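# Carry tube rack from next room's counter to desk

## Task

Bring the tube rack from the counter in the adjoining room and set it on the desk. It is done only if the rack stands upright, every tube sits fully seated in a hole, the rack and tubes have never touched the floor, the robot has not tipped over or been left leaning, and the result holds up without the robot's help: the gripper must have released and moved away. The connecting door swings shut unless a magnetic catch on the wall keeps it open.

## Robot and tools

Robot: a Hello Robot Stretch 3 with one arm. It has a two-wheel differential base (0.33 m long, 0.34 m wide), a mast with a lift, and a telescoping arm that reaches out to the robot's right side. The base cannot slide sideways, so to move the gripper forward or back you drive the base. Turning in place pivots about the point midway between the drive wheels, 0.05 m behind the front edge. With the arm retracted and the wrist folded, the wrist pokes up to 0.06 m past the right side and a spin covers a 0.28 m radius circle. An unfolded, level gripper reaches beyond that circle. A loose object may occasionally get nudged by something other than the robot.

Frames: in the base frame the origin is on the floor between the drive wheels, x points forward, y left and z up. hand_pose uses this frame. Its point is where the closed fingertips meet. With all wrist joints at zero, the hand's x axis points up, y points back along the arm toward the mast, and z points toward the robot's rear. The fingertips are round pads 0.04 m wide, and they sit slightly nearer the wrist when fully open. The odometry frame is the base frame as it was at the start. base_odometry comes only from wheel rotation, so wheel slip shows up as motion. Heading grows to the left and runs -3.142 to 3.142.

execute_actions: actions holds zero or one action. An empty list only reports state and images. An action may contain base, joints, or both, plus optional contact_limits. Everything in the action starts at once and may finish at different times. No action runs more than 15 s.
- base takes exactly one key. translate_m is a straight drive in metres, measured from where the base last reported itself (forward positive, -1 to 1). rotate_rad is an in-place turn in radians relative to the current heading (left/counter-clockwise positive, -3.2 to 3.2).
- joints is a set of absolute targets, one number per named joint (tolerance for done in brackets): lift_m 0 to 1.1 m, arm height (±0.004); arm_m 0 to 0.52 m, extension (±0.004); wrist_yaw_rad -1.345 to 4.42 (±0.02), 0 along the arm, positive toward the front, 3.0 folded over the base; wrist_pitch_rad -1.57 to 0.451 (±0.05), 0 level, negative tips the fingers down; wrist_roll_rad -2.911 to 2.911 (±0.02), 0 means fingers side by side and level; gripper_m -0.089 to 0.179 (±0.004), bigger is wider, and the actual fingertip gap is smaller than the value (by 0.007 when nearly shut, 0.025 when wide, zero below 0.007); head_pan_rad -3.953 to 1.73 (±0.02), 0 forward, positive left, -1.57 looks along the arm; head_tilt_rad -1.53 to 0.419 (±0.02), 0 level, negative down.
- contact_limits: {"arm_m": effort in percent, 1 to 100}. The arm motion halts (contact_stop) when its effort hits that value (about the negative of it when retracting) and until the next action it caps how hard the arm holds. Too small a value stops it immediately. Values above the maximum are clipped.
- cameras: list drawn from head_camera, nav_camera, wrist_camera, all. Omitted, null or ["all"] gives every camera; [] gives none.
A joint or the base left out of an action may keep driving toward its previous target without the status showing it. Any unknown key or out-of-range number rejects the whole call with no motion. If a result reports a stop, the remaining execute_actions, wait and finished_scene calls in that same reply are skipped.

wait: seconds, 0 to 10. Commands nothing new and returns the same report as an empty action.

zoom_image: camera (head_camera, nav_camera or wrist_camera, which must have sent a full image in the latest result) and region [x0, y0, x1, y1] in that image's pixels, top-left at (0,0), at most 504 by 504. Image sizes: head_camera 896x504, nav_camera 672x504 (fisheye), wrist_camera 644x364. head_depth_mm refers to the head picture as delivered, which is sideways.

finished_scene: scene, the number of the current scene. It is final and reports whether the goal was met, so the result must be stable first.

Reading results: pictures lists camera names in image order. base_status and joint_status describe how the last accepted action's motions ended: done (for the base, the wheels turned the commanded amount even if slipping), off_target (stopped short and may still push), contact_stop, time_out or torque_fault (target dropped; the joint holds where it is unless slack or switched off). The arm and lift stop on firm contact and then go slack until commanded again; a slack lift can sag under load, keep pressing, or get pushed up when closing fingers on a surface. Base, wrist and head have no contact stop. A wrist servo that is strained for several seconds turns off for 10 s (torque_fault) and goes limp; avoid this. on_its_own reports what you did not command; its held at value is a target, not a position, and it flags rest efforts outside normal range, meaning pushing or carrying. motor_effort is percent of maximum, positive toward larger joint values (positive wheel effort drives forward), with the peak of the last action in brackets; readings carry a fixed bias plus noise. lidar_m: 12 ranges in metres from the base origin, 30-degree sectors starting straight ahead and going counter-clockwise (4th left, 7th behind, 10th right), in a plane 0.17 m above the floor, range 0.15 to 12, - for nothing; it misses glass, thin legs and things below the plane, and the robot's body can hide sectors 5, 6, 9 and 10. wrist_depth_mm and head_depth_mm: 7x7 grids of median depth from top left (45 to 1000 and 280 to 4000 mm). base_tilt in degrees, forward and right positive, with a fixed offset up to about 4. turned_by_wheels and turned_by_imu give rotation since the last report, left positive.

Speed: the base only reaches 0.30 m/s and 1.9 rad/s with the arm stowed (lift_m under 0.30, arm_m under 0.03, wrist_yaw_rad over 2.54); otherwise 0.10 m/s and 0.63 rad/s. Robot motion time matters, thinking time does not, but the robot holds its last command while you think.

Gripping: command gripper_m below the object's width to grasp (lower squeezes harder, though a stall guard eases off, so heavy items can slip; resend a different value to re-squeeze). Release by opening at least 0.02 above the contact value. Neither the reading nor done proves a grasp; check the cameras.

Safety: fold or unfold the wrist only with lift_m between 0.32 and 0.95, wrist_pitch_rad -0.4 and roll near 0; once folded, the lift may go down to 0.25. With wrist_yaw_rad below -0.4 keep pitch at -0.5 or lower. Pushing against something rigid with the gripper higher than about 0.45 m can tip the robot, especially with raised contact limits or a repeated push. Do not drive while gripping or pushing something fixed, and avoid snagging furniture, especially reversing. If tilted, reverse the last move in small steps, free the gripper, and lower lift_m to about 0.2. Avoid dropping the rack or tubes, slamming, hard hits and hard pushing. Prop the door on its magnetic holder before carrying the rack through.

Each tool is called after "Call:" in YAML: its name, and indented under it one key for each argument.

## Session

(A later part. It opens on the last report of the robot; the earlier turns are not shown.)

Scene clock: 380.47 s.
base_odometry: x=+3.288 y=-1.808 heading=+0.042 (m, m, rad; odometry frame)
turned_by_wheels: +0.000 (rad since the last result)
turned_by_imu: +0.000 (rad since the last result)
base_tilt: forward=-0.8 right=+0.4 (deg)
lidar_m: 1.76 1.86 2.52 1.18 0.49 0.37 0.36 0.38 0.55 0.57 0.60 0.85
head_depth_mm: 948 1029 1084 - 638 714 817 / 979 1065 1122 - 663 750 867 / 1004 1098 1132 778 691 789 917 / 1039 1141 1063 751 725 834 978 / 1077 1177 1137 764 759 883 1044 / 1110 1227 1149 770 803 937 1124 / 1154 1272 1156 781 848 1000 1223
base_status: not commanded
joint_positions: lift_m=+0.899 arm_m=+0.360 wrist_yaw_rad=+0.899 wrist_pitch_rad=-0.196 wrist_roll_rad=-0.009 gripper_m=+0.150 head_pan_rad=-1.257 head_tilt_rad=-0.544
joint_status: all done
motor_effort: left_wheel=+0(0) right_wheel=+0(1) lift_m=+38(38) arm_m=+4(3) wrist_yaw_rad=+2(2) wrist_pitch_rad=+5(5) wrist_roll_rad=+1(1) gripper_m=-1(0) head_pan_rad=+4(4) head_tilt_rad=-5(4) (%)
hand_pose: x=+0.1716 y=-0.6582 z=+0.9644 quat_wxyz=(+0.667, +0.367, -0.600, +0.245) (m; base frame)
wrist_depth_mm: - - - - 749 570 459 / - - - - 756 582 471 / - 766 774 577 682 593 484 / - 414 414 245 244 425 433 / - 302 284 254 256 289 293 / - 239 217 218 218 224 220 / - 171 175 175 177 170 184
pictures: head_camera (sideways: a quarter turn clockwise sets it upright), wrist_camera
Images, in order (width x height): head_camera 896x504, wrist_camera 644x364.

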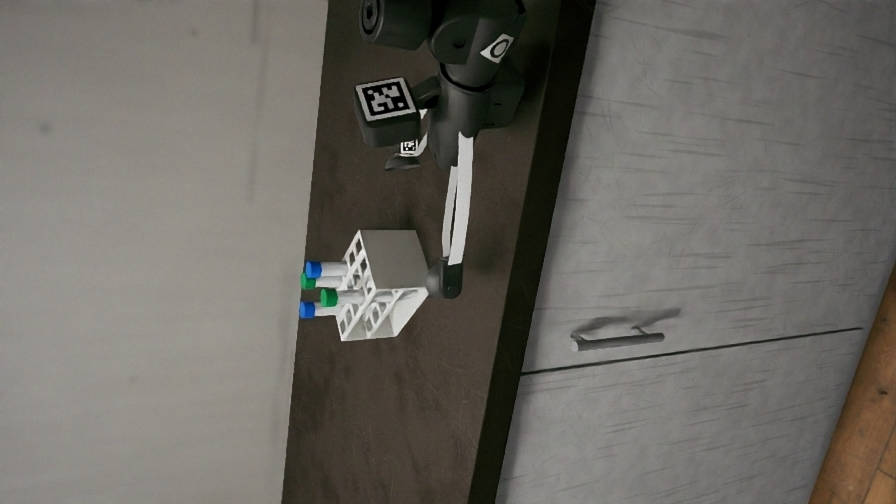

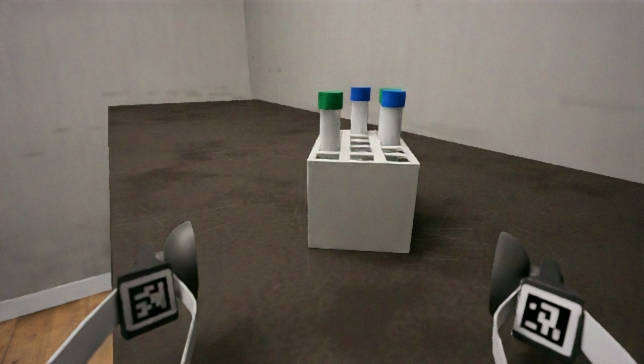

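Call:
execute_actions:
  actions:
    - {"base":{"translate_m":0.092},"joints":{"arm_m":0.438}}
  cameras: ["wrist_camera"]

Call:
execute_actions:
  actions:
    - {"joints":{"gripper_m":0.02}}
  cameras: ["wrist_camera","head_camera"]

Call:
execute_actions:
  actions:
    - {"joints":{"lift_m":0.93}}
  cameras: ["wrist_camera","head_camera"]

Scene clock: 395.27 s.
base_odometry: x=+3.380 y=-1.804 heading=+0.042 (m, m, rad; odometry frame)
turned_by_wheels: +0.000 (rad since the last result)
turned_by_imu: +0.000 (rad since the last result)
base_tilt: forward=-0.8 right=+0.4 (deg)
lidar_m: 1.67 1.76 2.52 1.48 0.61 0.47 0.45 0.48 0.59 0.57 0.60 0.86
head_depth_mm: 948 1034 1098 692 639 718 826 / 981 1069 1135 696 665 756 872 / 1012 1109 1126 730 697 796 925 / 1043 1148 1135 762 725 840 985 / 1077 1182 1134 766 771 889 1058 / 1120 1230 1148 769 812 943 1136 / 1162 1284 1149 785 853 1007 1244
base_status: done
joint_positions: lift_m=+0.899 arm_m=+0.438 wrist_yaw_rad=+0.899 wrist_pitch_rad=-0.196 wrist_roll_rad=-0.009 gripper_m=+0.150 head_pan_rad=-1.257 head_tilt_rad=-0.544
joint_status: all done
motor_effort: left_wheel=+0(6) right_wheel=+1(6) lift_m=+38(38) arm_m=+4(6) wrist_yaw_rad=+2(0) wrist_pitch_rad=+5(5) wrist_roll_rad=+1(1) gripper_m=+0(1) head_pan_rad=+5(5) head_tilt_rad=-5(4) (%)
hand_pose: x=+0.1716 y=-0.7362 z=+0.9644 quat_wxyz=(+0.667, +0.367, -0.600, +0.245) (m; base frame)
wrist_depth_mm: - - - 926 647 498 402 / - - - 972 669 512 413 / - 758 777 145 191 531 423 / 500 413 415 191 177 424 410 / 291 293 284 138 141 290 292 / 215 226 216 127 123 122 220 / 180 167 175 136 132 166 184
pictures: wrist_camera
Images, in order (width x height): wrist_camera 644x364.

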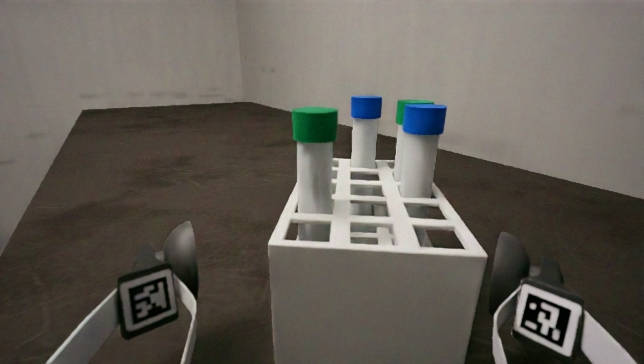

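Scene clock: 397.07 s.
base_odometry: x=+3.380 y=-1.804 heading=+0.042 (m, m, rad; odometry frame)
turned_by_wheels: +0.000 (rad since the last result)
turned_by_imu: +0.000 (rad since the last result)
base_tilt: forward=-0.8 right=+0.3 (deg)
lidar_m: 1.67 1.77 2.52 1.48 0.61 0.47 0.45 0.48 0.59 0.57 0.60 0.86
head_depth_mm: 953 1031 1107 692 639 722 827 / 981 1069 1125 695 665 756 873 / 1013 1106 1125 729 697 797 927 / 1051 1143 1135 733 725 841 989 / 1079 1183 1146 767 769 891 1056 / 1115 1237 1147 771 811 942 1139 / 1159 1280 1152 787 855 1009 1248
base_status: not commanded
joint_positions: lift_m=+0.899 arm_m=+0.438 wrist_yaw_rad=+0.900 wrist_pitch_rad=-0.184 wrist_roll_rad=-0.007 gripper_m=+0.021 head_pan_rad=-1.257 head_tilt_rad=-0.544
joint_status: all done
motor_effort: left_wheel=+0(1) right_wheel=+0(1) lift_m=+37(38) arm_m=+3(3) wrist_yaw_rad=+1(0) wrist_pitch_rad=+1(5) wrist_roll_rad=+0(1) gripper_m=-29(100) head_pan_rad=+4(4) head_tilt_rad=-4(4) (%)
hand_pose: x=+0.1724 y=-0.7367 z=+0.9674 quat_wxyz=(+0.665, +0.364, -0.603, +0.249) (m; base frame)
wrist_depth_mm: - - - 948 647 500 405 / - - - 977 668 512 412 / - 846 828 223 611 524 428 / 538 437 438 201 370 454 412 / 313 294 294 143 165 300 301 / 221 222 136 132 126 225 226 / 178 178 172 140 137 174 181
pictures: head_camera (sideways: a quarter turn clockwise sets it upright), wrist_camera
Images, in order (width x height): head_camera 896x504, wrist_camera 644x364.

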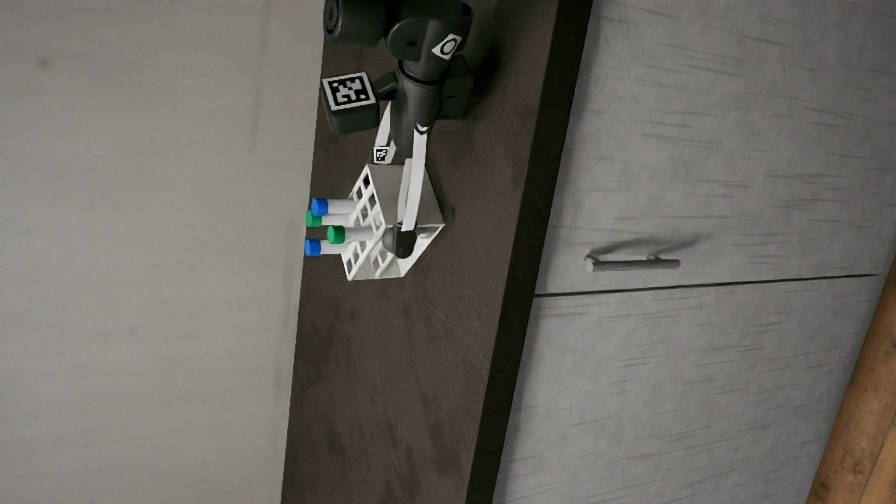

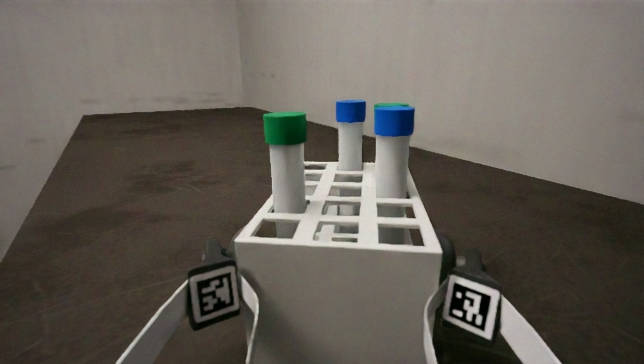

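Scene clock: 398.13 s.
base_odometry: x=+3.380 y=-1.804 heading=+0.042 (m, m, rad; odometry frame)
turned_by_wheels: +0.000 (rad since the last result)
turned_by_imu: +0.000 (rad since the last result)
base_tilt: forward=-0.8 right=+0.3 (deg)
lidar_m: 1.67 1.77 2.51 1.47 0.61 0.47 0.45 0.48 0.59 0.57 0.60 0.86
head_depth_mm: 950 1034 1095 708 638 720 827 / 986 1067 1125 726 666 757 873 / 1014 1105 1125 745 698 796 925 / 1045 1142 1030 751 724 840 987 / 1081 1185 1141 766 767 888 1054 / 1121 1226 1140 769 808 943 1136 / 1159 1286 1152 786 859 1009 1246
base_status: not commanded
joint_positions: lift_m=+0.929 arm_m=+0.438 wrist_yaw_rad=+0.902 wrist_pitch_rad=-0.209 wrist_roll_rad=-0.007 gripper_m=+0.027 head_pan_rad=-1.257 head_tilt_rad=-0.544
joint_status: all done
on_its_own: gripper_m is held at +0.027, not at your +0.020, by its stall guard, which is still easing
motor_effort: left_wheel=+0(1) right_wheel=+1(1) lift_m=+38(38) arm_m=+3(3) wrist_yaw_rad=-1(2) wrist_pitch_rad=+10(11) wrist_roll_rad=+0(0) gripper_m=-8(30) head_pan_rad=+4(4) head_tilt_rad=-4(3) (%)
hand_pose: x=+0.1713 y=-0.7351 z=+0.9913 quat_wxyz=(+0.668, +0.372, -0.598, +0.241) (m; base frame)
wrist_depth_mm: - - - 919 653 500 406 / - - - 988 680 514 415 / - 859 855 666 644 534 427 / - 479 482 198 413 489 429 / 355 333 334 153 182 339 340 / 260 257 140 135 127 259 260 / 206 206 201 143 137 201 209
pictures: head_camera (sideways: a quarter turn clockwise sets it upright), wrist_camera
Images, in order (width x height): head_camera 896x504, wrist_camera 644x364.

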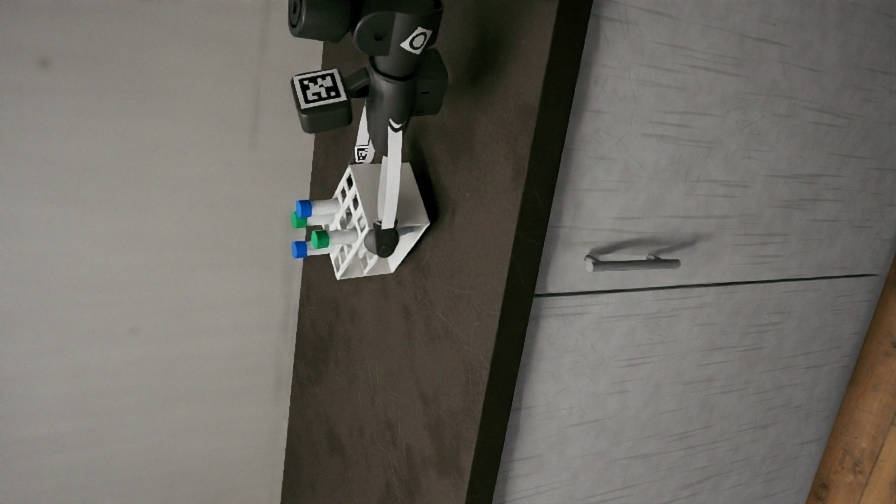

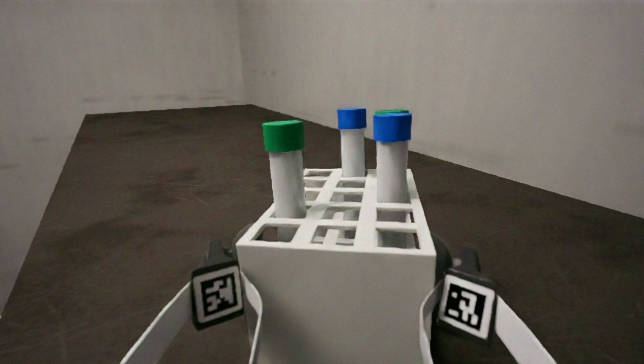

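Slightly drooping; check steadiness.

Call:
execute_actions:
  actions:
    - {"joints":{"lift_m":0.95,"wrist_yaw_rad":1.3,"arm_m":0.5}}
  cameras: ["wrist_camera"]

Call:
wait:
  seconds: 8

Scene clock: 406.60 s.
base_odometry: x=+3.380 y=-1.804 heading=+0.042 (m, m, rad; odometry frame)
turned_by_wheels: +0.000 (rad since the last result)
turned_by_imu: +0.000 (rad since the last result)
base_tilt: forward=-0.8 right=+0.3 (deg)
lidar_m: 1.67 1.76 2.53 1.47 0.61 0.47 0.46 0.48 0.59 0.57 0.60 0.86
head_depth_mm: 954 1031 1111 757 639 721 824 / 984 1068 - 759 666 758 872 / 1011 1098 1161 760 697 795 925 / 1041 1143 770 737 726 837 989 / 1083 1185 1068 767 767 890 1055 / 1117 1236 1142 769 810 945 1136 / 1153 1275 1147 787 855 1006 1242
base_status: not commanded
joint_positions: lift_m=+0.949 arm_m=+0.500 wrist_yaw_rad=+1.298 wrist_pitch_rad=-0.210 wrist_roll_rad=-0.007 gripper_m=+0.040 head_pan_rad=-1.257 head_tilt_rad=-0.544
joint_status: all done
on_its_own: gripper_m is held at +0.039, not at your +0.020, by its stall guard, which is not easing now
motor_effort: left_wheel=-1(0) right_wheel=+0(0) lift_m=+38(40) arm_m=+3(1) wrist_yaw_rad=+2(3) wrist_pitch_rad=+10(10) wrist_roll_rad=+0(0) gripper_m=-19(20) head_pan_rad=+5(4) head_tilt_rad=-4(3) (%)
hand_pose: x=+0.2151 y=-0.7110 z=+1.0111 quat_wxyz=(+0.607, +0.483, -0.513, +0.368) (m; base frame)
wrist_depth_mm: - - - - - 687 494 / - - - - - 690 502 / - - - 744 862 702 504 / - - 542 197 464 548 492 / - - 373 153 179 381 382 / - - 140 134 127 288 290 / - 245 223 143 137 225 234
pictures: wrist_camera
Images, in order (width x height): wrist_camera 644x364.

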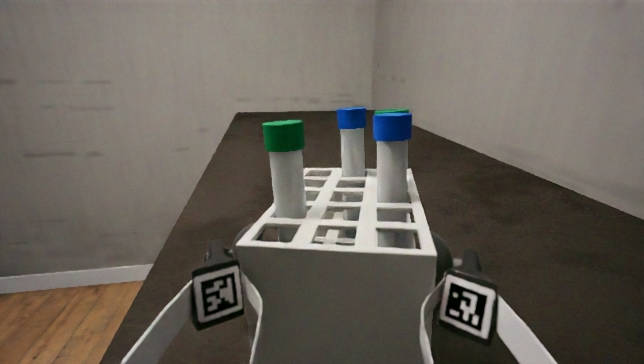

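Scene clock: 414.60 s.
base_odometry: x=+3.380 y=-1.804 heading=+0.042 (m, m, rad; odometry frame)
turned_by_wheels: +0.000 (rad since the last result)
turned_by_imu: +0.000 (rad since the last result)
base_tilt: forward=-0.8 right=+0.4 (deg)
lidar_m: 1.67 1.76 2.52 1.48 0.61 0.47 0.46 0.48 0.59 0.57 0.60 0.86
head_depth_mm: 951 1029 1114 755 639 721 827 / 982 1069 - 757 667 757 873 / 1013 1103 1160 759 698 796 923 / 1046 1142 772 740 724 840 984 / 1086 1186 1066 766 768 890 1057 / 1117 1232 1147 767 808 945 1133 / 1155 1284 1146 786 855 1007 1249
base_status: not commanded
joint_positions: lift_m=+0.949 arm_m=+0.500 wrist_yaw_rad=+1.298 wrist_pitch_rad=-0.210 wrist_roll_rad=-0.007 gripper_m=+0.040 head_pan_rad=-1.257 head_tilt_rad=-0.544
joint_status: all done
on_its_own: gripper_m is held at +0.039, not at your +0.020, by its stall guard, which is not easing now
motor_effort: left_wheel=+0(0) right_wheel=+0(0) lift_m=+38(40) arm_m=+3(1) wrist_yaw_rad=+2(3) wrist_pitch_rad=+10(10) wrist_roll_rad=+0(0) gripper_m=-21(20) head_pan_rad=+4(4) head_tilt_rad=-4(3) (%)
hand_pose: x=+0.2151 y=-0.7110 z=+1.0111 quat_wxyz=(+0.607, +0.483, -0.513, +0.368) (m; base frame)
wrist_depth_mm: - - - - - 679 496 / - - - - - 698 500 / - - - 752 851 708 499 / - - 543 198 463 550 485 / - - 372 153 180 378 378 / - - 140 135 127 289 289 / - 246 223 143 137 224 234
wait: 8.00 s; at rest by 0.27 s
pictures: head_camera (sideways: a quarter turn clockwise sets it upright), nav_camera (sideways: a quarter turn counterclockwise sets it upright), wrist_camera
Images, in order (width x height): head_camera 896x504, nav_camera 672x504, wrist_camera 644x364.

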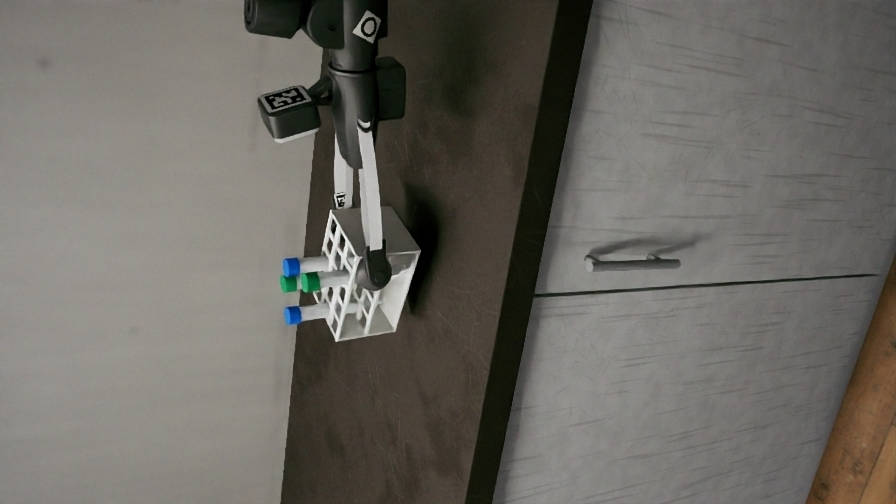

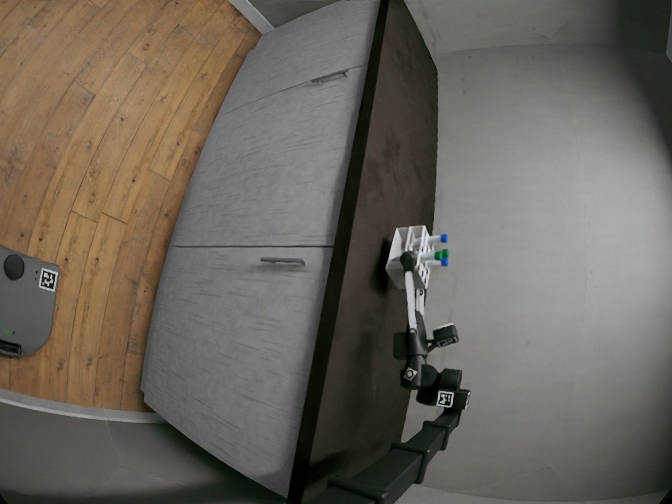

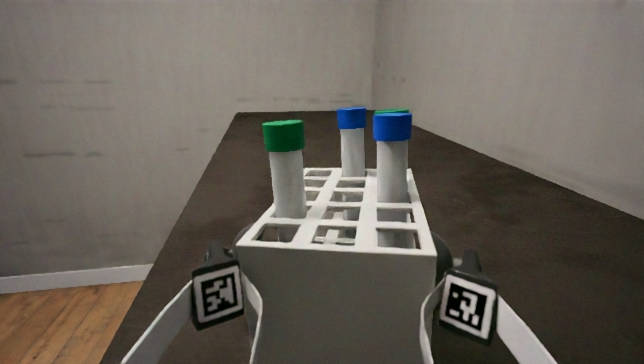

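Call:
execute_actions:
  actions:
    - {"joints":{"arm_m":0.0,"wrist_yaw_rad":1.8}}
  cameras: []

Call:
execute_actions:
  actions:
    - {"base":{"rotate_rad":1.54},"joints":{"lift_m":0.29,"head_pan_rad":0,"head_tilt_rad":-0.9}}
  cameras: []

Call:
execute_actions:
  actions:
    - {"base":{"translate_m":1},"joints":{"wrist_yaw_rad":2.6}}
  cameras: ["nav_camera","wrist_camera"]

Call:
execute_actions:
  actions:
    - {"base":{"translate_m":0.95}}
  cameras: []

Call:
execute_actions:
  actions:
    - {"base":{"rotate_rad":1.58}}
  cameras: ["nav_camera","wrist_camera"]

Scene clock: 430.80 s.
base_odometry: x=+3.380 y=-1.804 heading=+0.042 (m, m, rad; odometry frame)
turned_by_wheels: +0.000 (rad since the last result)
turned_by_imu: +0.000 (rad since the last result)
base_tilt: forward=-0.8 right=+0.3 (deg)
lidar_m: 1.67 1.76 2.52 1.48 0.61 0.47 0.46 0.48 0.59 0.57 0.60 0.86
head_depth_mm: 956 1033 1080 755 638 695 - / 980 1068 1124 758 667 750 884 / 1015 1106 1129 763 698 798 928 / 1047 1147 1133 764 724 842 962 / 1081 1187 1141 767 770 890 - / 1120 1234 1148 767 808 944 1073 / 1156 1285 1148 788 856 1009 1222
base_status: not commanded
joint_positions: lift_m=+0.949 arm_m=+0.000 wrist_yaw_rad=+1.800 wrist_pitch_rad=-0.210 wrist_roll_rad=-0.007 gripper_m=+0.040 head_pan_rad=-1.257 head_tilt_rad=-0.544
joint_status: all done
on_its_own: gripper_m is held at +0.039, not at your +0.020, by its stall guard, which is not easing now
motor_effort: left_wheel=+0(0) right_wheel=+0(0) lift_m=+38(38) arm_m=-3(8) wrist_yaw_rad=+0(4) wrist_pitch_rad=+10(9) wrist_roll_rad=+0(0) gripper_m=-21(20) head_pan_rad=+5(5) head_tilt_rad=-3(4) (%)
hand_pose: x=+0.2179 y=-0.0896 z=+1.0111 quat_wxyz=(+0.497, +0.595, -0.377, +0.507) (m; base frame)
wrist_depth_mm: - - - - - - - / - - - - - - - / - - - - - - - / - - - 198 - - 859 / - - - 153 179 - 852 / - - 140 135 127 - 807 / - - - 143 137 - 786
pictures: none
No camera images: the call's "cameras" was empty. Leave "cameras" out to get every camera's image.

Scene clock: 437.63 s.
base_odometry: x=+3.380 y=-1.804 heading=+1.582 (m, m, rad; odometry frame)
turned_by_wheels: +1.540 (rad since the last result)
turned_by_imu: +1.530 (rad since the last result)
base_tilt: forward=-0.8 right=+0.3 (deg)
lidar_m: 2.41 0.63 0.47 0.46 0.47 0.59 0.57 0.59 0.82 1.67 1.75 2.42
head_depth_mm: 2410 2451 1989 1674 1444 1268 1130 / 2327 2467 1986 1673 1446 1265 1128 / 2229 2418 1994 1673 1441 1262 843 / 2210 2404 2000 1678 1447 1272 1137 / 2194 2389 1985 1669 1440 1267 1127 / 2181 2385 1991 1677 1454 1275 1134 / 2263 1515 1509 1485 1386 1248 1133
base_status: done
joint_positions: lift_m=+0.291 arm_m=+0.000 wrist_yaw_rad=+1.800 wrist_pitch_rad=-0.210 wrist_roll_rad=-0.007 gripper_m=+0.040 head_pan_rad=-0.007 head_tilt_rad=-0.889
joint_status: all done
on_its_own: gripper_m is held at +0.039, not at your +0.020, by its stall guard, which is not easing now
motor_effort: left_wheel=-2(8) right_wheel=+1(5) lift_m=+12(36) arm_m=-3(3) wrist_yaw_rad=+1(0) wrist_pitch_rad=+10(10) wrist_roll_rad=+0(0) gripper_m=-20(20) head_pan_rad=+5(48) head_tilt_rad=-7(35) (%)
hand_pose: x=+0.2178 y=-0.0896 z=+0.3523 quat_wxyz=(+0.497, +0.595, -0.377, +0.507) (m; base frame)
wrist_depth_mm: 509 656 986 - - - - / 517 672 979 - - - - / 526 697 972 - - - - / 533 706 - 198 - - - / 545 713 859 153 180 901 915 / 547 649 139 134 127 682 682 / 530 549 527 143 137 527 558
pictures: none
No camera images: the call's "cameras" was empty. Leave "cameras" out to get every camera's image.

Scene clock: 443.17 s.
base_odometry: x=+3.369 y=-0.804 heading=+1.582 (m, m, rad; odometry frame)
turned_by_wheels: +0.000 (rad since the last result)
turned_by_imu: +0.006 (rad since the last result)
base_tilt: forward=-0.8 right=+0.3 (deg)
lidar_m: 1.42 0.60 0.45 0.43 0.45 0.63 1.57 1.64 1.75 1.70 1.77 1.49
head_depth_mm: 1317 1634 1883 1666 1440 1267 1129 / 1302 1517 1792 1672 1439 1265 1126 / 1290 1501 1778 1669 1436 1271 1132 / 1278 1477 1756 1677 1447 1266 1132 / 1266 1465 1746 1680 1446 1269 1129 / 1254 1448 1721 1684 1449 1274 1134 / 1244 1470 1815 1677 1451 1247 1136
base_status: done
joint_positions: lift_m=+0.291 arm_m=+0.000 wrist_yaw_rad=+2.599 wrist_pitch_rad=-0.210 wrist_roll_rad=-0.007 gripper_m=+0.040 head_pan_rad=-0.007 head_tilt_rad=-0.890
joint_status: all done
on_its_own: gripper_m is held at +0.039, not at your +0.020, by its stall guard, which is not easing now
motor_effort: left_wheel=-2(11) right_wheel=+1(7) lift_m=+13(12) arm_m=-3(2) wrist_yaw_rad=+2(3) wrist_pitch_rad=+10(10) wrist_roll_rad=+0(0) gripper_m=-20(21) head_pan_rad=+4(4) head_tilt_rad=-6(7) (%)
hand_pose: x=+0.1056 y=+0.0650 z=+0.3523 quat_wxyz=(+0.261, +0.695, -0.116, +0.660) (m; base frame)
wrist_depth_mm: 356 391 438 496 567 - - / 370 407 462 520 606 - - / 386 428 480 518 640 - - / 403 450 511 198 633 - - / 421 470 513 153 179 906 910 / 441 495 140 135 127 689 689 / 462 493 529 143 137 535 554
pictures: nav_camera (sideways: a quarter turn counterclockwise sets it upright), wrist_camera
Images, in order (width x height): nav_camera 672x504, wrist_camera 644x364.

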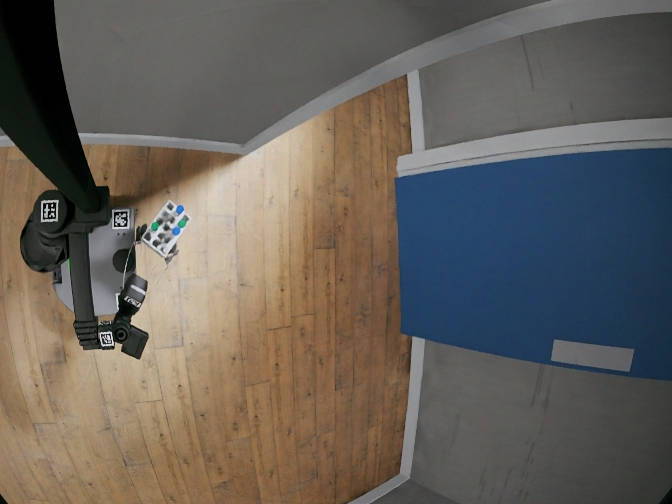

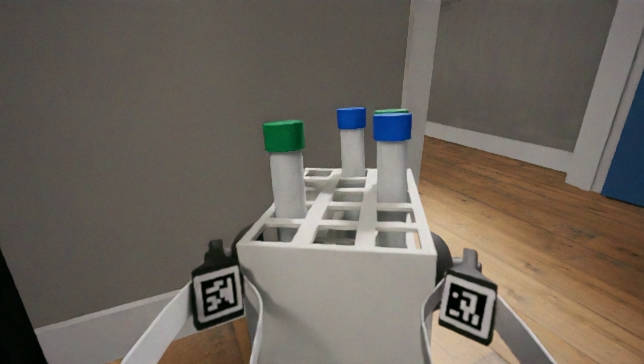

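Scene clock: 448.10 s.
base_odometry: x=+3.358 y=+0.146 heading=+1.582 (m, m, rad; odometry frame)
turned_by_wheels: +0.000 (rad since the last result)
turned_by_imu: +0.006 (rad since the last result)
base_tilt: forward=-0.8 right=+0.3 (deg)
lidar_m: 0.47 0.49 0.72 2.91 0.59 0.59 1.81 2.37 1.78 1.73 0.70 0.50
head_depth_mm: 403 468 559 695 917 1227 1131 / 399 463 553 683 901 1224 1132 / 396 458 545 674 882 1204 1135 / 391 455 539 663 865 1202 1132 / 388 450 533 655 848 1210 1134 / 385 445 528 647 833 1173 1131 / 381 441 521 637 819 1150 1134
base_status: done
joint_positions: lift_m=+0.291 arm_m=+0.000 wrist_yaw_rad=+2.599 wrist_pitch_rad=-0.210 wrist_roll_rad=-0.007 gripper_m=+0.040 head_pan_rad=-0.007 head_tilt_rad=-0.890
joint_status: not commanded
on_its_own: gripper_m is held at +0.039, not at your +0.020, by its stall guard, which is not easing now
motor_effort: left_wheel=-2(10) right_wheel=+1(8) lift_m=+13(12) arm_m=-2(3) wrist_yaw_rad=+2(1) wrist_pitch_rad=+10(10) wrist_roll_rad=+0(0) gripper_m=-21(20) head_pan_rad=+5(5) head_tilt_rad=-6(7) (%)
hand_pose: x=+0.1055 y=+0.0650 z=+0.3523 quat_wxyz=(+0.261, +0.695, -0.116, +0.660) (m; base frame)
wrist_depth_mm: - - - - 594 419 339 / - - - - 621 430 347 / - - - - 543 447 352 / - - - 199 528 456 360 / 882 875 889 153 179 473 368 / 674 674 140 134 127 457 381 / 546 549 530 143 137 513 391
pictures: none
No camera images: the call's "cameras" was empty. Leave "cameras" out to get every camera's image.

Scene clock: 450.37 s.
base_odometry: x=+3.358 y=+0.146 heading=-3.121 (m, m, rad; odometry frame)
turned_by_wheels: +1.580 (rad since the last result)
turned_by_imu: +1.560 (rad since the last result)
base_tilt: forward=-0.8 right=+0.3 (deg)
lidar_m: 2.81 0.60 0.59 1.76 2.38 1.77 1.72 0.70 0.50 0.47 0.49 0.72
head_depth_mm: 1917 1942 1880 1670 1443 1271 1131 / 2703 2397 2008 1663 1440 1270 1130 / 2815 2482 1999 1680 1446 1270 1129 / 2818 2470 1977 1667 1446 1272 1132 / 2822 2446 2002 1674 1443 1272 1133 / 2782 2468 1991 1680 1445 1272 1136 / 2784 2466 1995 1672 1446 1252 1135
base_status: done
joint_positions: lift_m=+0.291 arm_m=+0.000 wrist_yaw_rad=+2.599 wrist_pitch_rad=-0.210 wrist_roll_rad=-0.007 gripper_m=+0.040 head_pan_rad=-0.007 head_tilt_rad=-0.890
joint_status: not commanded
on_its_own: gripper_m is held at +0.039, not at your +0.020, by its stall guard, which is not easing now
motor_effort: left_wheel=-2(12) right_wheel=+1(9) lift_m=+13(12) arm_m=-3(2) wrist_yaw_rad=+2(2) wrist_pitch_rad=+10(10) wrist_roll_rad=+0(0) gripper_m=-19(19) head_pan_rad=+4(4) head_tilt_rad=-6(6) (%)
hand_pose: x=+0.1055 y=+0.0650 z=+0.3523 quat_wxyz=(+0.261, +0.695, -0.116, +0.660) (m; base frame)
wrist_depth_mm: - - - 756 570 - - / - - - 804 609 - - / - - - 782 655 - - / - - - 197 634 - - / 877 889 904 153 180 900 911 / 683 675 140 134 127 686 679 / 548 546 530 143 136 532 555
pictures: nav_camera (sideways: a quarter turn counterclockwise sets it upright), wrist_camera
Images, in order (width x height): nav_camera 672x504, wrist_camera 644x364.

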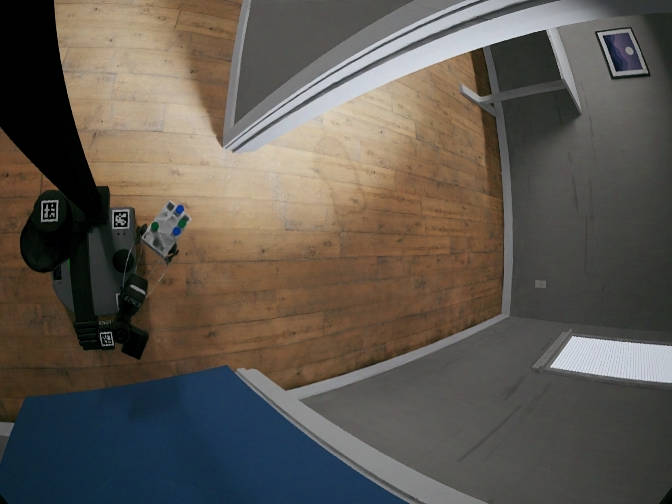

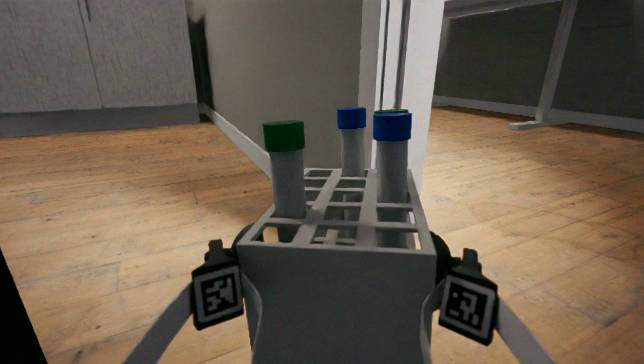

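Call:
execute_actions:
  actions:
    - {"base":{"translate_m":1}}
  cameras: []

Call:
execute_actions:
  actions:
    - {"base":{"translate_m":0.8}}
  cameras: []

Call:
execute_actions:
  actions:
    - {"base":{"rotate_rad":1.55}}
  cameras: []

Call:
execute_actions:
  actions:
    - {"base":{"translate_m":1},"joints":{"head_pan_rad":-0.8,"head_tilt_rad":-0.6}}
  cameras: ["nav_camera","head_camera"]

Scene clock: 464.77 s.
base_odometry: x=+2.359 y=+0.125 heading=-3.121 (m, m, rad; odometry frame)
turned_by_wheels: +0.000 (rad since the last result)
turned_by_imu: +0.006 (rad since the last result)
base_tilt: forward=-0.8 right=+0.3 (deg)
lidar_m: 2.05 2.09 3.00 1.65 0.64 0.62 2.37 0.71 0.70 0.68 0.71 1.00
head_depth_mm: 1835 2069 1909 1677 1444 1265 1129 / 1871 2164 1986 1668 1440 1260 1134 / 1866 2166 2002 1675 1441 1271 1129 / 1873 2157 1995 1669 1439 1271 1134 / 1859 2177 1987 1677 1451 1271 1131 / 1863 2163 2000 1679 1450 1271 1127 / 1871 2163 1991 1675 1447 1278 1131
base_status: done
joint_positions: lift_m=+0.291 arm_m=+0.000 wrist_yaw_rad=+2.599 wrist_pitch_rad=-0.210 wrist_roll_rad=-0.007 gripper_m=+0.040 head_pan_rad=-0.007 head_tilt_rad=-0.890
joint_status: not commanded
on_its_own: gripper_m is held at +0.039, not at your +0.020, by its stall guard, which is not easing now
motor_effort: left_wheel=-2(10) right_wheel=+2(8) lift_m=+13(12) arm_m=-2(2) wrist_yaw_rad=+1(0) wrist_pitch_rad=+10(10) wrist_roll_rad=+0(0) gripper_m=-20(20) head_pan_rad=+4(5) head_tilt_rad=-6(6) (%)
hand_pose: x=+0.1055 y=+0.0650 z=+0.3523 quat_wxyz=(+0.261, +0.695, -0.116, +0.660) (m; base frame)
wrist_depth_mm: - - - - - - - / - - - - - - - / - - - - - - - / - - - 198 - - - / 887 891 891 153 179 907 908 / 671 678 140 134 127 684 688 / 547 548 529 143 136 526 555
pictures: none
No camera images: the call's "cameras" was empty. Leave "cameras" out to get every camera's image.

Scene clock: 469.20 s.
base_odometry: x=+1.559 y=+0.109 heading=-3.122 (m, m, rad; odometry frame)
turned_by_wheels: +0.000 (rad since the last result)
turned_by_imu: +0.005 (rad since the last result)
base_tilt: forward=-0.8 right=+0.3 (deg)
lidar_m: 1.26 1.32 1.53 3.07 1.73 1.32 1.81 0.97 0.73 0.71 0.75 1.05
head_depth_mm: 1123 1303 1556 1663 1442 1263 1128 / 1124 1299 1549 1678 1447 1268 1130 / 1121 1302 1544 1676 1442 1268 1131 / 1121 1300 1549 1671 1443 1265 1128 / 1120 1301 1541 1673 1442 1275 1134 / 1119 1304 1543 1674 1442 1273 1133 / 1119 1298 1540 1677 1442 1273 1134
base_status: done
joint_positions: lift_m=+0.291 arm_m=+0.000 wrist_yaw_rad=+2.599 wrist_pitch_rad=-0.210 wrist_roll_rad=-0.007 gripper_m=+0.040 head_pan_rad=-0.007 head_tilt_rad=-0.890
joint_status: not commanded
on_its_own: gripper_m is held at +0.039, not at your +0.020, by its stall guard, which is not easing now
motor_effort: left_wheel=-2(10) right_wheel=+2(8) lift_m=+12(12) arm_m=-2(3) wrist_yaw_rad=+0(1) wrist_pitch_rad=+10(10) wrist_roll_rad=+0(0) gripper_m=-20(19) head_pan_rad=+4(4) head_tilt_rad=-7(5) (%)
hand_pose: x=+0.1055 y=+0.0650 z=+0.3523 quat_wxyz=(+0.261, +0.695, -0.116, +0.660) (m; base frame)
wrist_depth_mm: - - - - - - 986 / - - - - - - - / - - - - - - - / - - - 198 - - - / 887 892 905 154 179 902 918 / 681 678 140 134 127 689 684 / 546 551 532 143 137 536 553
pictures: none
No camera images: the call's "cameras" was empty. Leave "cameras" out to get every camera's image.

Scene clock: 471.50 s.
base_odometry: x=+1.559 y=+0.109 heading=-1.572 (m, m, rad; odometry frame)
turned_by_wheels: +1.550 (rad since the last result)
turned_by_imu: +1.530 (rad since the last result)
base_tilt: forward=-0.8 right=+0.3 (deg)
lidar_m: 3.06 1.80 1.31 2.12 1.01 0.74 0.71 0.74 1.02 1.26 1.31 1.53
head_depth_mm: 2744 2469 1985 1666 1445 1270 1134 / 2827 2447 2013 1665 1440 1264 1132 / 2836 2461 1990 1676 1438 1270 1130 / 2841 2472 1991 1672 1444 1268 1130 / 2802 2452 1986 1677 1449 1266 1129 / 2769 2467 1983 1673 1447 1273 1131 / 2772 2470 2000 1683 1445 1266 1130
base_status: done
joint_positions: lift_m=+0.291 arm_m=+0.000 wrist_yaw_rad=+2.599 wrist_pitch_rad=-0.210 wrist_roll_rad=-0.007 gripper_m=+0.040 head_pan_rad=-0.007 head_tilt_rad=-0.890
joint_status: not commanded
on_its_own: gripper_m is held at +0.039, not at your +0.020, by its stall guard, which is not easing now
motor_effort: left_wheel=-2(13) right_wheel=+2(9) lift_m=+13(13) arm_m=-2(3) wrist_yaw_rad=+1(0) wrist_pitch_rad=+10(10) wrist_roll_rad=+0(0) gripper_m=-21(19) head_pan_rad=+4(4) head_tilt_rad=-6(6) (%)
hand_pose: x=+0.1055 y=+0.0650 z=+0.3523 quat_wxyz=(+0.261, +0.695, -0.116, +0.660) (m; base frame)
wrist_depth_mm: - - - - - - - / - - - - - - - / - - - - - - - / - - - 197 - - - / 904 892 891 153 179 901 888 / 676 681 139 135 127 676 691 / 548 547 528 143 137 532 554
pictures: none
No camera images: the call's "cameras" was empty. Leave "cameras" out to get every camera's image.

Scene clock: 476.60 s.
base_odometry: x=+1.558 y=-0.891 heading=-1.572 (m, m, rad; odometry frame)
turned_by_wheels: +0.000 (rad since the last result)
turned_by_imu: +0.006 (rad since the last result)
base_tilt: forward=-0.8 right=+0.3 (deg)
lidar_m: 2.06 1.77 1.31 1.26 1.31 1.76 1.71 1.78 1.31 1.27 0.88 1.73
head_depth_mm: 1166 1230 848 611 1133 1344 1252 / 1252 1293 853 666 1746 1488 1224 / 1352 1405 855 1826 1816 1477 1259 / 1470 1425 859 2064 1815 1480 1255 / 1624 1433 864 2225 1815 1487 1264 / 1799 1448 981 2360 1818 1491 1256 / 1954 1456 1744 2167 1830 1491 1260
base_status: done
joint_positions: lift_m=+0.291 arm_m=+0.000 wrist_yaw_rad=+2.599 wrist_pitch_rad=-0.210 wrist_roll_rad=-0.007 gripper_m=+0.040 head_pan_rad=-0.793 head_tilt_rad=-0.605
joint_status: all done
on_its_own: gripper_m is held at +0.039, not at your +0.020, by its stall guard, which is not easing now
motor_effort: left_wheel=-2(10) right_wheel=+2(9) lift_m=+12(12) arm_m=-2(2) wrist_yaw_rad=+1(1) wrist_pitch_rad=+10(10) wrist_roll_rad=+0(0) gripper_m=-20(20) head_pan_rad=-4(52) head_tilt_rad=+2(30) (%)
hand_pose: x=+0.1055 y=+0.0650 z=+0.3523 quat_wxyz=(+0.261, +0.695, -0.116, +0.660) (m; base frame)
wrist_depth_mm: 991 - - - - - - / 998 - - - - - - / - - - - - - - / - - - 199 - - - / 864 888 891 153 179 903 902 / 677 686 140 135 127 680 703 / 545 548 528 143 137 538 559
pictures: head_camera (sideways: a quarter turn clockwise sets it upright), nav_camera (sideways: a quarter turn counterclockwise sets it upright)
Images, in order (width x height): head_camera 896x504, nav_camera 672x504.

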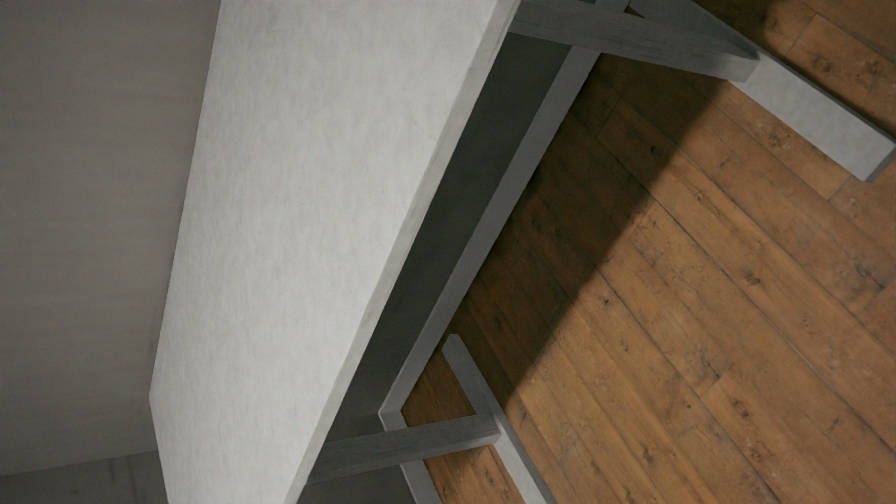

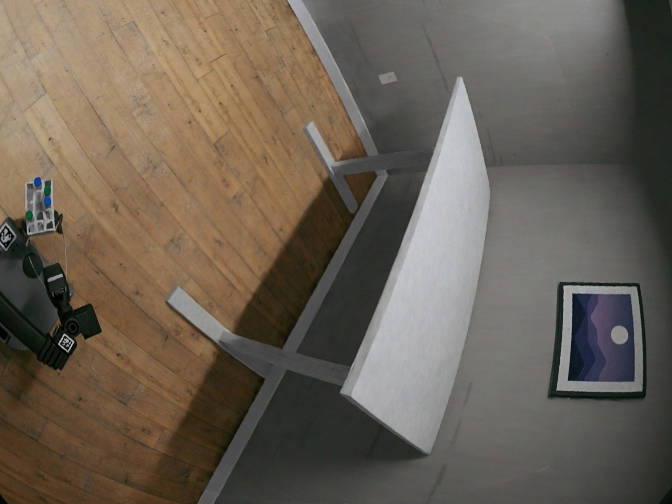

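Call:
execute_actions:
  actions:
    - {"base":{"translate_m":0.4},"joints":{"lift_m":1.01,"wrist_yaw_rad":1.2,"head_pan_rad":-1.4,"head_tilt_rad":-0.544}}
  cameras: []

Call:
execute_actions:
  actions:
    - {"joints":{"arm_m":0.3,"wrist_yaw_rad":0.6}}
  cameras: []

Call:
execute_actions:
  actions:
    - {"joints":{"lift_m":0.965}}
  cameras: ["wrist_camera","head_camera"]

Scene clock: 491.40 s.
base_odometry: x=+1.557 y=-1.291 heading=-1.572 (m, m, rad; odometry frame)
turned_by_wheels: +0.000 (rad since the last result)
turned_by_imu: +0.002 (rad since the last result)
base_tilt: forward=-0.8 right=+0.3 (deg)
lidar_m: 1.67 1.74 1.30 1.26 1.31 2.18 2.11 1.78 1.31 0.84 1.32 1.39
head_depth_mm: 1028 1123 986 670 - - - / 1046 1143 990 670 569 1229 - / 1064 1162 989 675 1608 1630 - / 1077 1176 996 676 1618 - - / 1096 1196 999 697 - - - / 1111 1224 1005 681 - - 1242 / 1128 1238 1013 682 1139 1463 1258
base_status: done
joint_positions: lift_m=+1.009 arm_m=+0.000 wrist_yaw_rad=+1.202 wrist_pitch_rad=-0.211 wrist_roll_rad=-0.007 gripper_m=+0.040 head_pan_rad=-1.393 head_tilt_rad=-0.551
joint_status: all done
on_its_own: gripper_m is held at +0.039, not at your +0.020, by its stall guard, which is not easing now
motor_effort: left_wheel=-2(10) right_wheel=+1(8) lift_m=+39(41) arm_m=-2(2) wrist_yaw_rad=-2(4) wrist_pitch_rad=+10(10) wrist_roll_rad=+0(0) gripper_m=-20(19) head_pan_rad=-4(45) head_tilt_rad=+4(13) (%)
hand_pose: x=+0.2076 y=-0.2339 z=+1.0708 quat_wxyz=(+0.624, +0.458, -0.535, +0.338) (m; base frame)
wrist_depth_mm: - - - - - - 955 / - - - - - - 970 / - - - 931 953 - 949 / - - - 198 514 615 624 / - - - 154 179 427 425 / - - 140 135 127 357 322 / - - - 143 137 - 294
pictures: none
No camera images: the call's "cameras" was empty. Leave "cameras" out to get every camera's image.

Scene clock: 494.83 s.
base_odometry: x=+1.557 y=-1.291 heading=-1.572 (m, m, rad; odometry frame)
turned_by_wheels: +0.000 (rad since the last result)
turned_by_imu: +0.000 (rad since the last result)
base_tilt: forward=-0.7 right=+0.3 (deg)
lidar_m: 1.66 1.74 1.30 1.26 1.31 2.16 2.10 1.78 1.31 0.84 1.33 1.40
head_depth_mm: 1033 1093 - 671 1531 1546 1288 / 1049 1129 - 643 1022 1418 1257 / 1065 1147 - 644 1606 1544 1293 / 1076 1169 644 675 1645 1552 1292 / 1096 1192 883 677 1682 1561 1297 / 1106 1219 1007 679 1720 1559 1305 / 1124 1234 1015 682 1758 1567 1298
base_status: not commanded
joint_positions: lift_m=+1.009 arm_m=+0.300 wrist_yaw_rad=+0.600 wrist_pitch_rad=-0.211 wrist_roll_rad=-0.007 gripper_m=+0.040 head_pan_rad=-1.393 head_tilt_rad=-0.551
joint_status: all done
on_its_own: gripper_m is held at +0.039, not at your +0.020, by its stall guard, which is not easing now
motor_effort: left_wheel=-2(1) right_wheel=+1(1) lift_m=+38(39) arm_m=+3(3) wrist_yaw_rad=+1(4) wrist_pitch_rad=+10(10) wrist_roll_rad=+0(0) gripper_m=-21(21) head_pan_rad=-4(4) head_tilt_rad=+4(4) (%)
hand_pose: x=+0.1172 y=-0.6474 z=+1.0708 quat_wxyz=(+0.696, +0.279, -0.647, +0.138) (m; base frame)
wrist_depth_mm: - - - 863 712 604 531 / - - - 909 748 634 546 / - - - 823 742 663 571 / 595 590 598 197 514 602 566 / 411 415 413 153 179 423 419 / 316 317 140 134 127 321 322 / 255 257 247 143 137 249 261
pictures: none
No camera images: the call's "cameras" was empty. Leave "cameras" out to get every camera's image.

Scene clock: 496.07 s.
base_odometry: x=+1.557 y=-1.291 heading=-1.572 (m, m, rad; odometry frame)
turned_by_wheels: +0.000 (rad since the last result)
turned_by_imu: +0.000 (rad since the last result)
base_tilt: forward=-0.8 right=+0.3 (deg)
lidar_m: 1.67 1.73 1.30 1.26 1.31 2.17 2.10 1.78 1.31 0.84 1.32 1.40
head_depth_mm: 1034 1121 - 614 1546 1540 1287 / 1045 1148 1165 603 1017 1421 1256 / 1059 1159 1146 616 1615 1549 1294 / 1076 1182 702 646 1635 1543 1294 / 1094 1198 971 676 1668 1549 1295 / 1113 1222 1007 680 1713 1560 1297 / 1124 1241 1015 682 1765 1557 1298
base_status: not commanded
joint_positions: lift_m=+0.966 arm_m=+0.300 wrist_yaw_rad=+0.600 wrist_pitch_rad=-0.211 wrist_roll_rad=-0.007 gripper_m=+0.040 head_pan_rad=-1.393 head_tilt_rad=-0.551
joint_status: all done
on_its_own: gripper_m is held at +0.039, not at your +0.020, by its stall guard, which is not easing now
motor_effort: left_wheel=-2(2) right_wheel=+1(1) lift_m=+12(36) arm_m=+4(4) wrist_yaw_rad=-1(0) wrist_pitch_rad=+10(10) wrist_roll_rad=+0(0) gripper_m=-20(20) head_pan_rad=-4(4) head_tilt_rad=+5(3) (%)
hand_pose: x=+0.1172 y=-0.6474 z=+1.0272 quat_wxyz=(+0.696, +0.279, -0.647, +0.138) (m; base frame)
wrist_depth_mm: - - - 862 712 605 524 / - - - 901 748 632 549 / 838 829 840 652 720 656 562 / 466 471 472 198 405 481 482 / 324 326 327 153 179 336 334 / 248 249 140 135 127 254 254 / 202 202 195 143 137 196 205
pictures: head_camera (sideways: a quarter turn clockwise sets it upright), wrist_camera
Images, in order (width x height): head_camera 896x504, wrist_camera 644x364.

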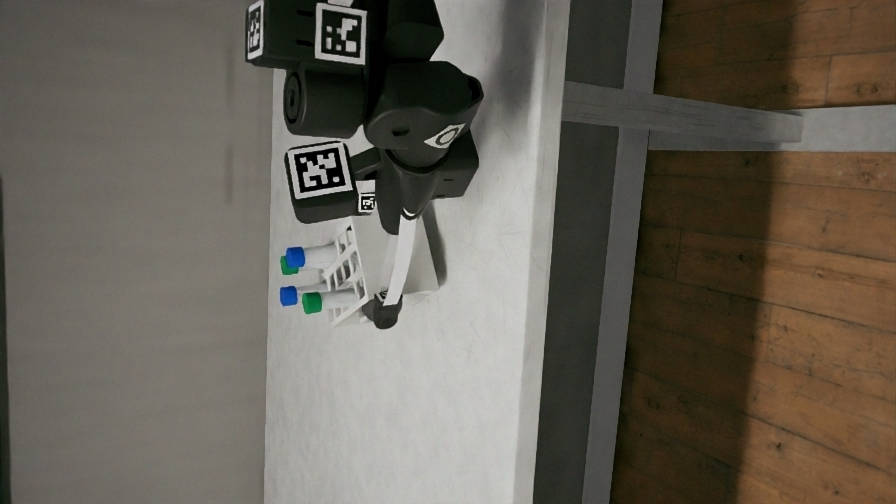

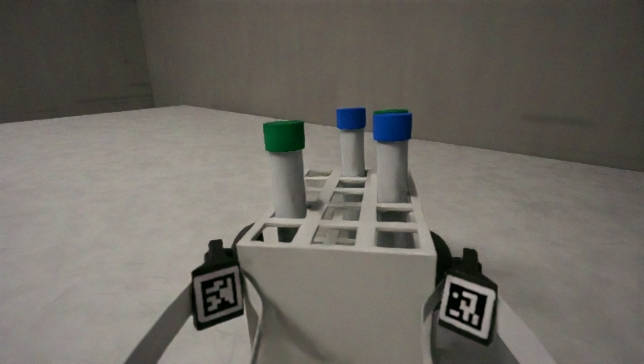

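Call:
execute_actions:
  actions:
    - {"joints":{"lift_m":0.941}}
  cameras: []

Call:
execute_actions:
  actions:
    - {"joints":{"gripper_m":0.16}}
  cameras: []

Call:
execute_actions:
  actions:
    - {"base":{"translate_m":-0.1},"joints":{"arm_m":0.15}}
  cameras: ["wrist_camera","head_camera"]

Scene clock: 504.53 s.
base_odometry: x=+1.557 y=-1.291 heading=-1.572 (m, m, rad; odometry frame)
turned_by_wheels: +0.000 (rad since the last result)
turned_by_imu: +0.000 (rad since the last result)
base_tilt: forward=-0.8 right=+0.4 (deg)
lidar_m: 1.66 1.74 1.30 1.26 1.31 2.17 2.11 1.78 1.31 0.83 1.32 1.40
head_depth_mm: 1034 1125 1184 614 1532 1546 1288 / 1044 1143 1137 - 1020 1424 1258 / 1060 1160 1145 - 1606 1541 1288 / 1081 1175 931 646 1633 1548 1302 / 1094 1197 941 664 1677 1549 1299 / 1110 1221 1008 683 1721 1556 1302 / 1132 1240 1011 683 1749 1564 1302
base_status: not commanded
joint_positions: lift_m=+0.942 arm_m=+0.300 wrist_yaw_rad=+0.600 wrist_pitch_rad=-0.181 wrist_roll_rad=-0.005 gripper_m=+0.040 head_pan_rad=-1.393 head_tilt_rad=-0.551
joint_status: all done
on_its_own: gripper_m is held at +0.039, not at your +0.020, by its stall guard, which is not easing now
motor_effort: left_wheel=-2(2) right_wheel=+2(2) lift_m=+10(12) arm_m=+4(4) wrist_yaw_rad=+1(0) wrist_pitch_rad=+0(10) wrist_roll_rad=-1(0) gripper_m=-21(20) head_pan_rad=-4(3) head_tilt_rad=+4(5) (%)
hand_pose: x=+0.1184 y=-0.6492 z=+1.0107 quat_wxyz=(+0.694, +0.269, -0.652, +0.148) (m; base frame)
wrist_depth_mm: - - - 864 718 608 528 / - - - 927 739 630 547 / 865 873 877 224 661 651 569 / 445 452 452 198 381 463 464 / 301 304 304 152 178 307 309 / 228 228 139 134 127 231 232 / 184 183 176 143 137 178 185
pictures: none
No camera images: the call's "cameras" was empty. Leave "cameras" out to get every camera's image.

Scene clock: 506.23 s.
base_odometry: x=+1.557 y=-1.291 heading=-1.572 (m, m, rad; odometry frame)
turned_by_wheels: +0.000 (rad since the last result)
turned_by_imu: +0.000 (rad since the last result)
base_tilt: forward=-0.8 right=+0.4 (deg)
lidar_m: 1.67 1.74 1.30 1.26 1.31 2.17 2.10 1.78 1.31 0.84 1.33 1.40
head_depth_mm: 1035 1124 1179 613 1536 1540 1285 / 1048 1143 1133 - 1020 1435 1262 / 1063 1163 1145 - 1612 1539 1295 / 1073 1179 962 646 1638 1547 1294 / 1094 1196 1001 649 1682 1550 1302 / 1111 1217 1009 680 1718 1563 1301 / 1121 1243 1015 683 1758 1568 1304
base_status: not commanded
joint_positions: lift_m=+0.942 arm_m=+0.300 wrist_yaw_rad=+0.600 wrist_pitch_rad=-0.196 wrist_roll_rad=-0.005 gripper_m=+0.160 head_pan_rad=-1.393 head_tilt_rad=-0.551
joint_status: all done
motor_effort: left_wheel=-2(2) right_wheel=+1(2) lift_m=+12(11) arm_m=+3(4) wrist_yaw_rad=+0(0) wrist_pitch_rad=+5(5) wrist_roll_rad=-1(1) gripper_m=+1(82) head_pan_rad=-3(4) head_tilt_rad=+4(3) (%)
hand_pose: x=+0.1178 y=-0.6483 z=+1.0069 quat_wxyz=(+0.695, +0.274, -0.650, +0.142) (m; base frame)
wrist_depth_mm: - - - 870 708 605 529 / - - - 915 739 631 544 / 781 774 791 220 600 640 564 / 424 424 426 173 200 434 433 / 290 309 291 146 179 296 296 / 220 - 211 136 130 223 223 / 184 171 172 146 140 176 188
pictures: none
No camera images: the call's "cameras" was empty. Leave "cameras" out to get every camera's image.

Scene clock: 508.60 s.
base_odometry: x=+1.558 y=-1.191 heading=-1.572 (m, m, rad; odometry frame)
turned_by_wheels: +0.000 (rad since the last result)
turned_by_imu: -0.001 (rad since the last result)
base_tilt: forward=-0.8 right=+0.3 (deg)
lidar_m: 1.77 1.76 1.30 1.26 1.31 2.07 2.00 1.78 1.31 0.83 1.32 1.48
head_depth_mm: 1030 1122 1208 - - 1498 1285 / 1045 1138 986 738 - 1500 1295 / 1063 1156 991 - - 1442 1262 / 1075 1177 1000 694 1674 1562 1295 / 1097 1201 936 679 1708 1555 1302 / 1110 1216 943 681 1722 1556 1297 / 1124 1235 1011 682 1763 1556 1300
base_status: done
joint_positions: lift_m=+0.942 arm_m=+0.150 wrist_yaw_rad=+0.600 wrist_pitch_rad=-0.197 wrist_roll_rad=-0.005 gripper_m=+0.160 head_pan_rad=-1.393 head_tilt_rad=-0.551
joint_status: all done
motor_effort: left_wheel=-1(8) right_wheel=+1(3) lift_m=+12(11) arm_m=-3(3) wrist_yaw_rad=-1(1) wrist_pitch_rad=+5(5) wrist_roll_rad=-1(1) gripper_m=+2(1) head_pan_rad=-5(4) head_tilt_rad=+5(5) (%)
hand_pose: x=+0.1178 y=-0.4988 z=+1.0067 quat_wxyz=(+0.695, +0.274, -0.650, +0.142) (m; base frame)
wrist_depth_mm: - - - - 864 733 638 / - - - - 894 756 665 / 776 795 794 405 822 745 671 / 519 424 425 315 433 435 437 / - 332 292 293 294 295 295 / - - 234 222 223 223 224 / - - - 186 179 177 188
pictures: head_camera (sideways: a quarter turn clockwise sets it upright), wrist_camera
Images, in order (width x height): head_camera 896x504, wrist_camera 644x364.

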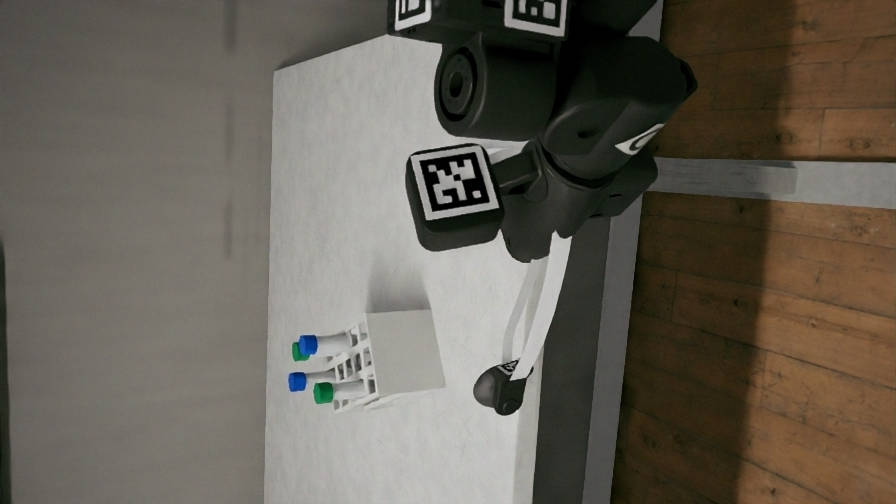

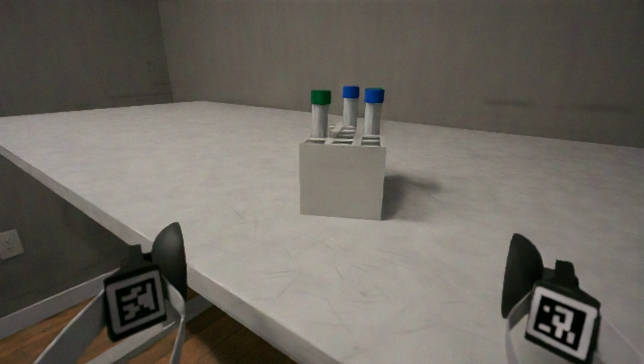

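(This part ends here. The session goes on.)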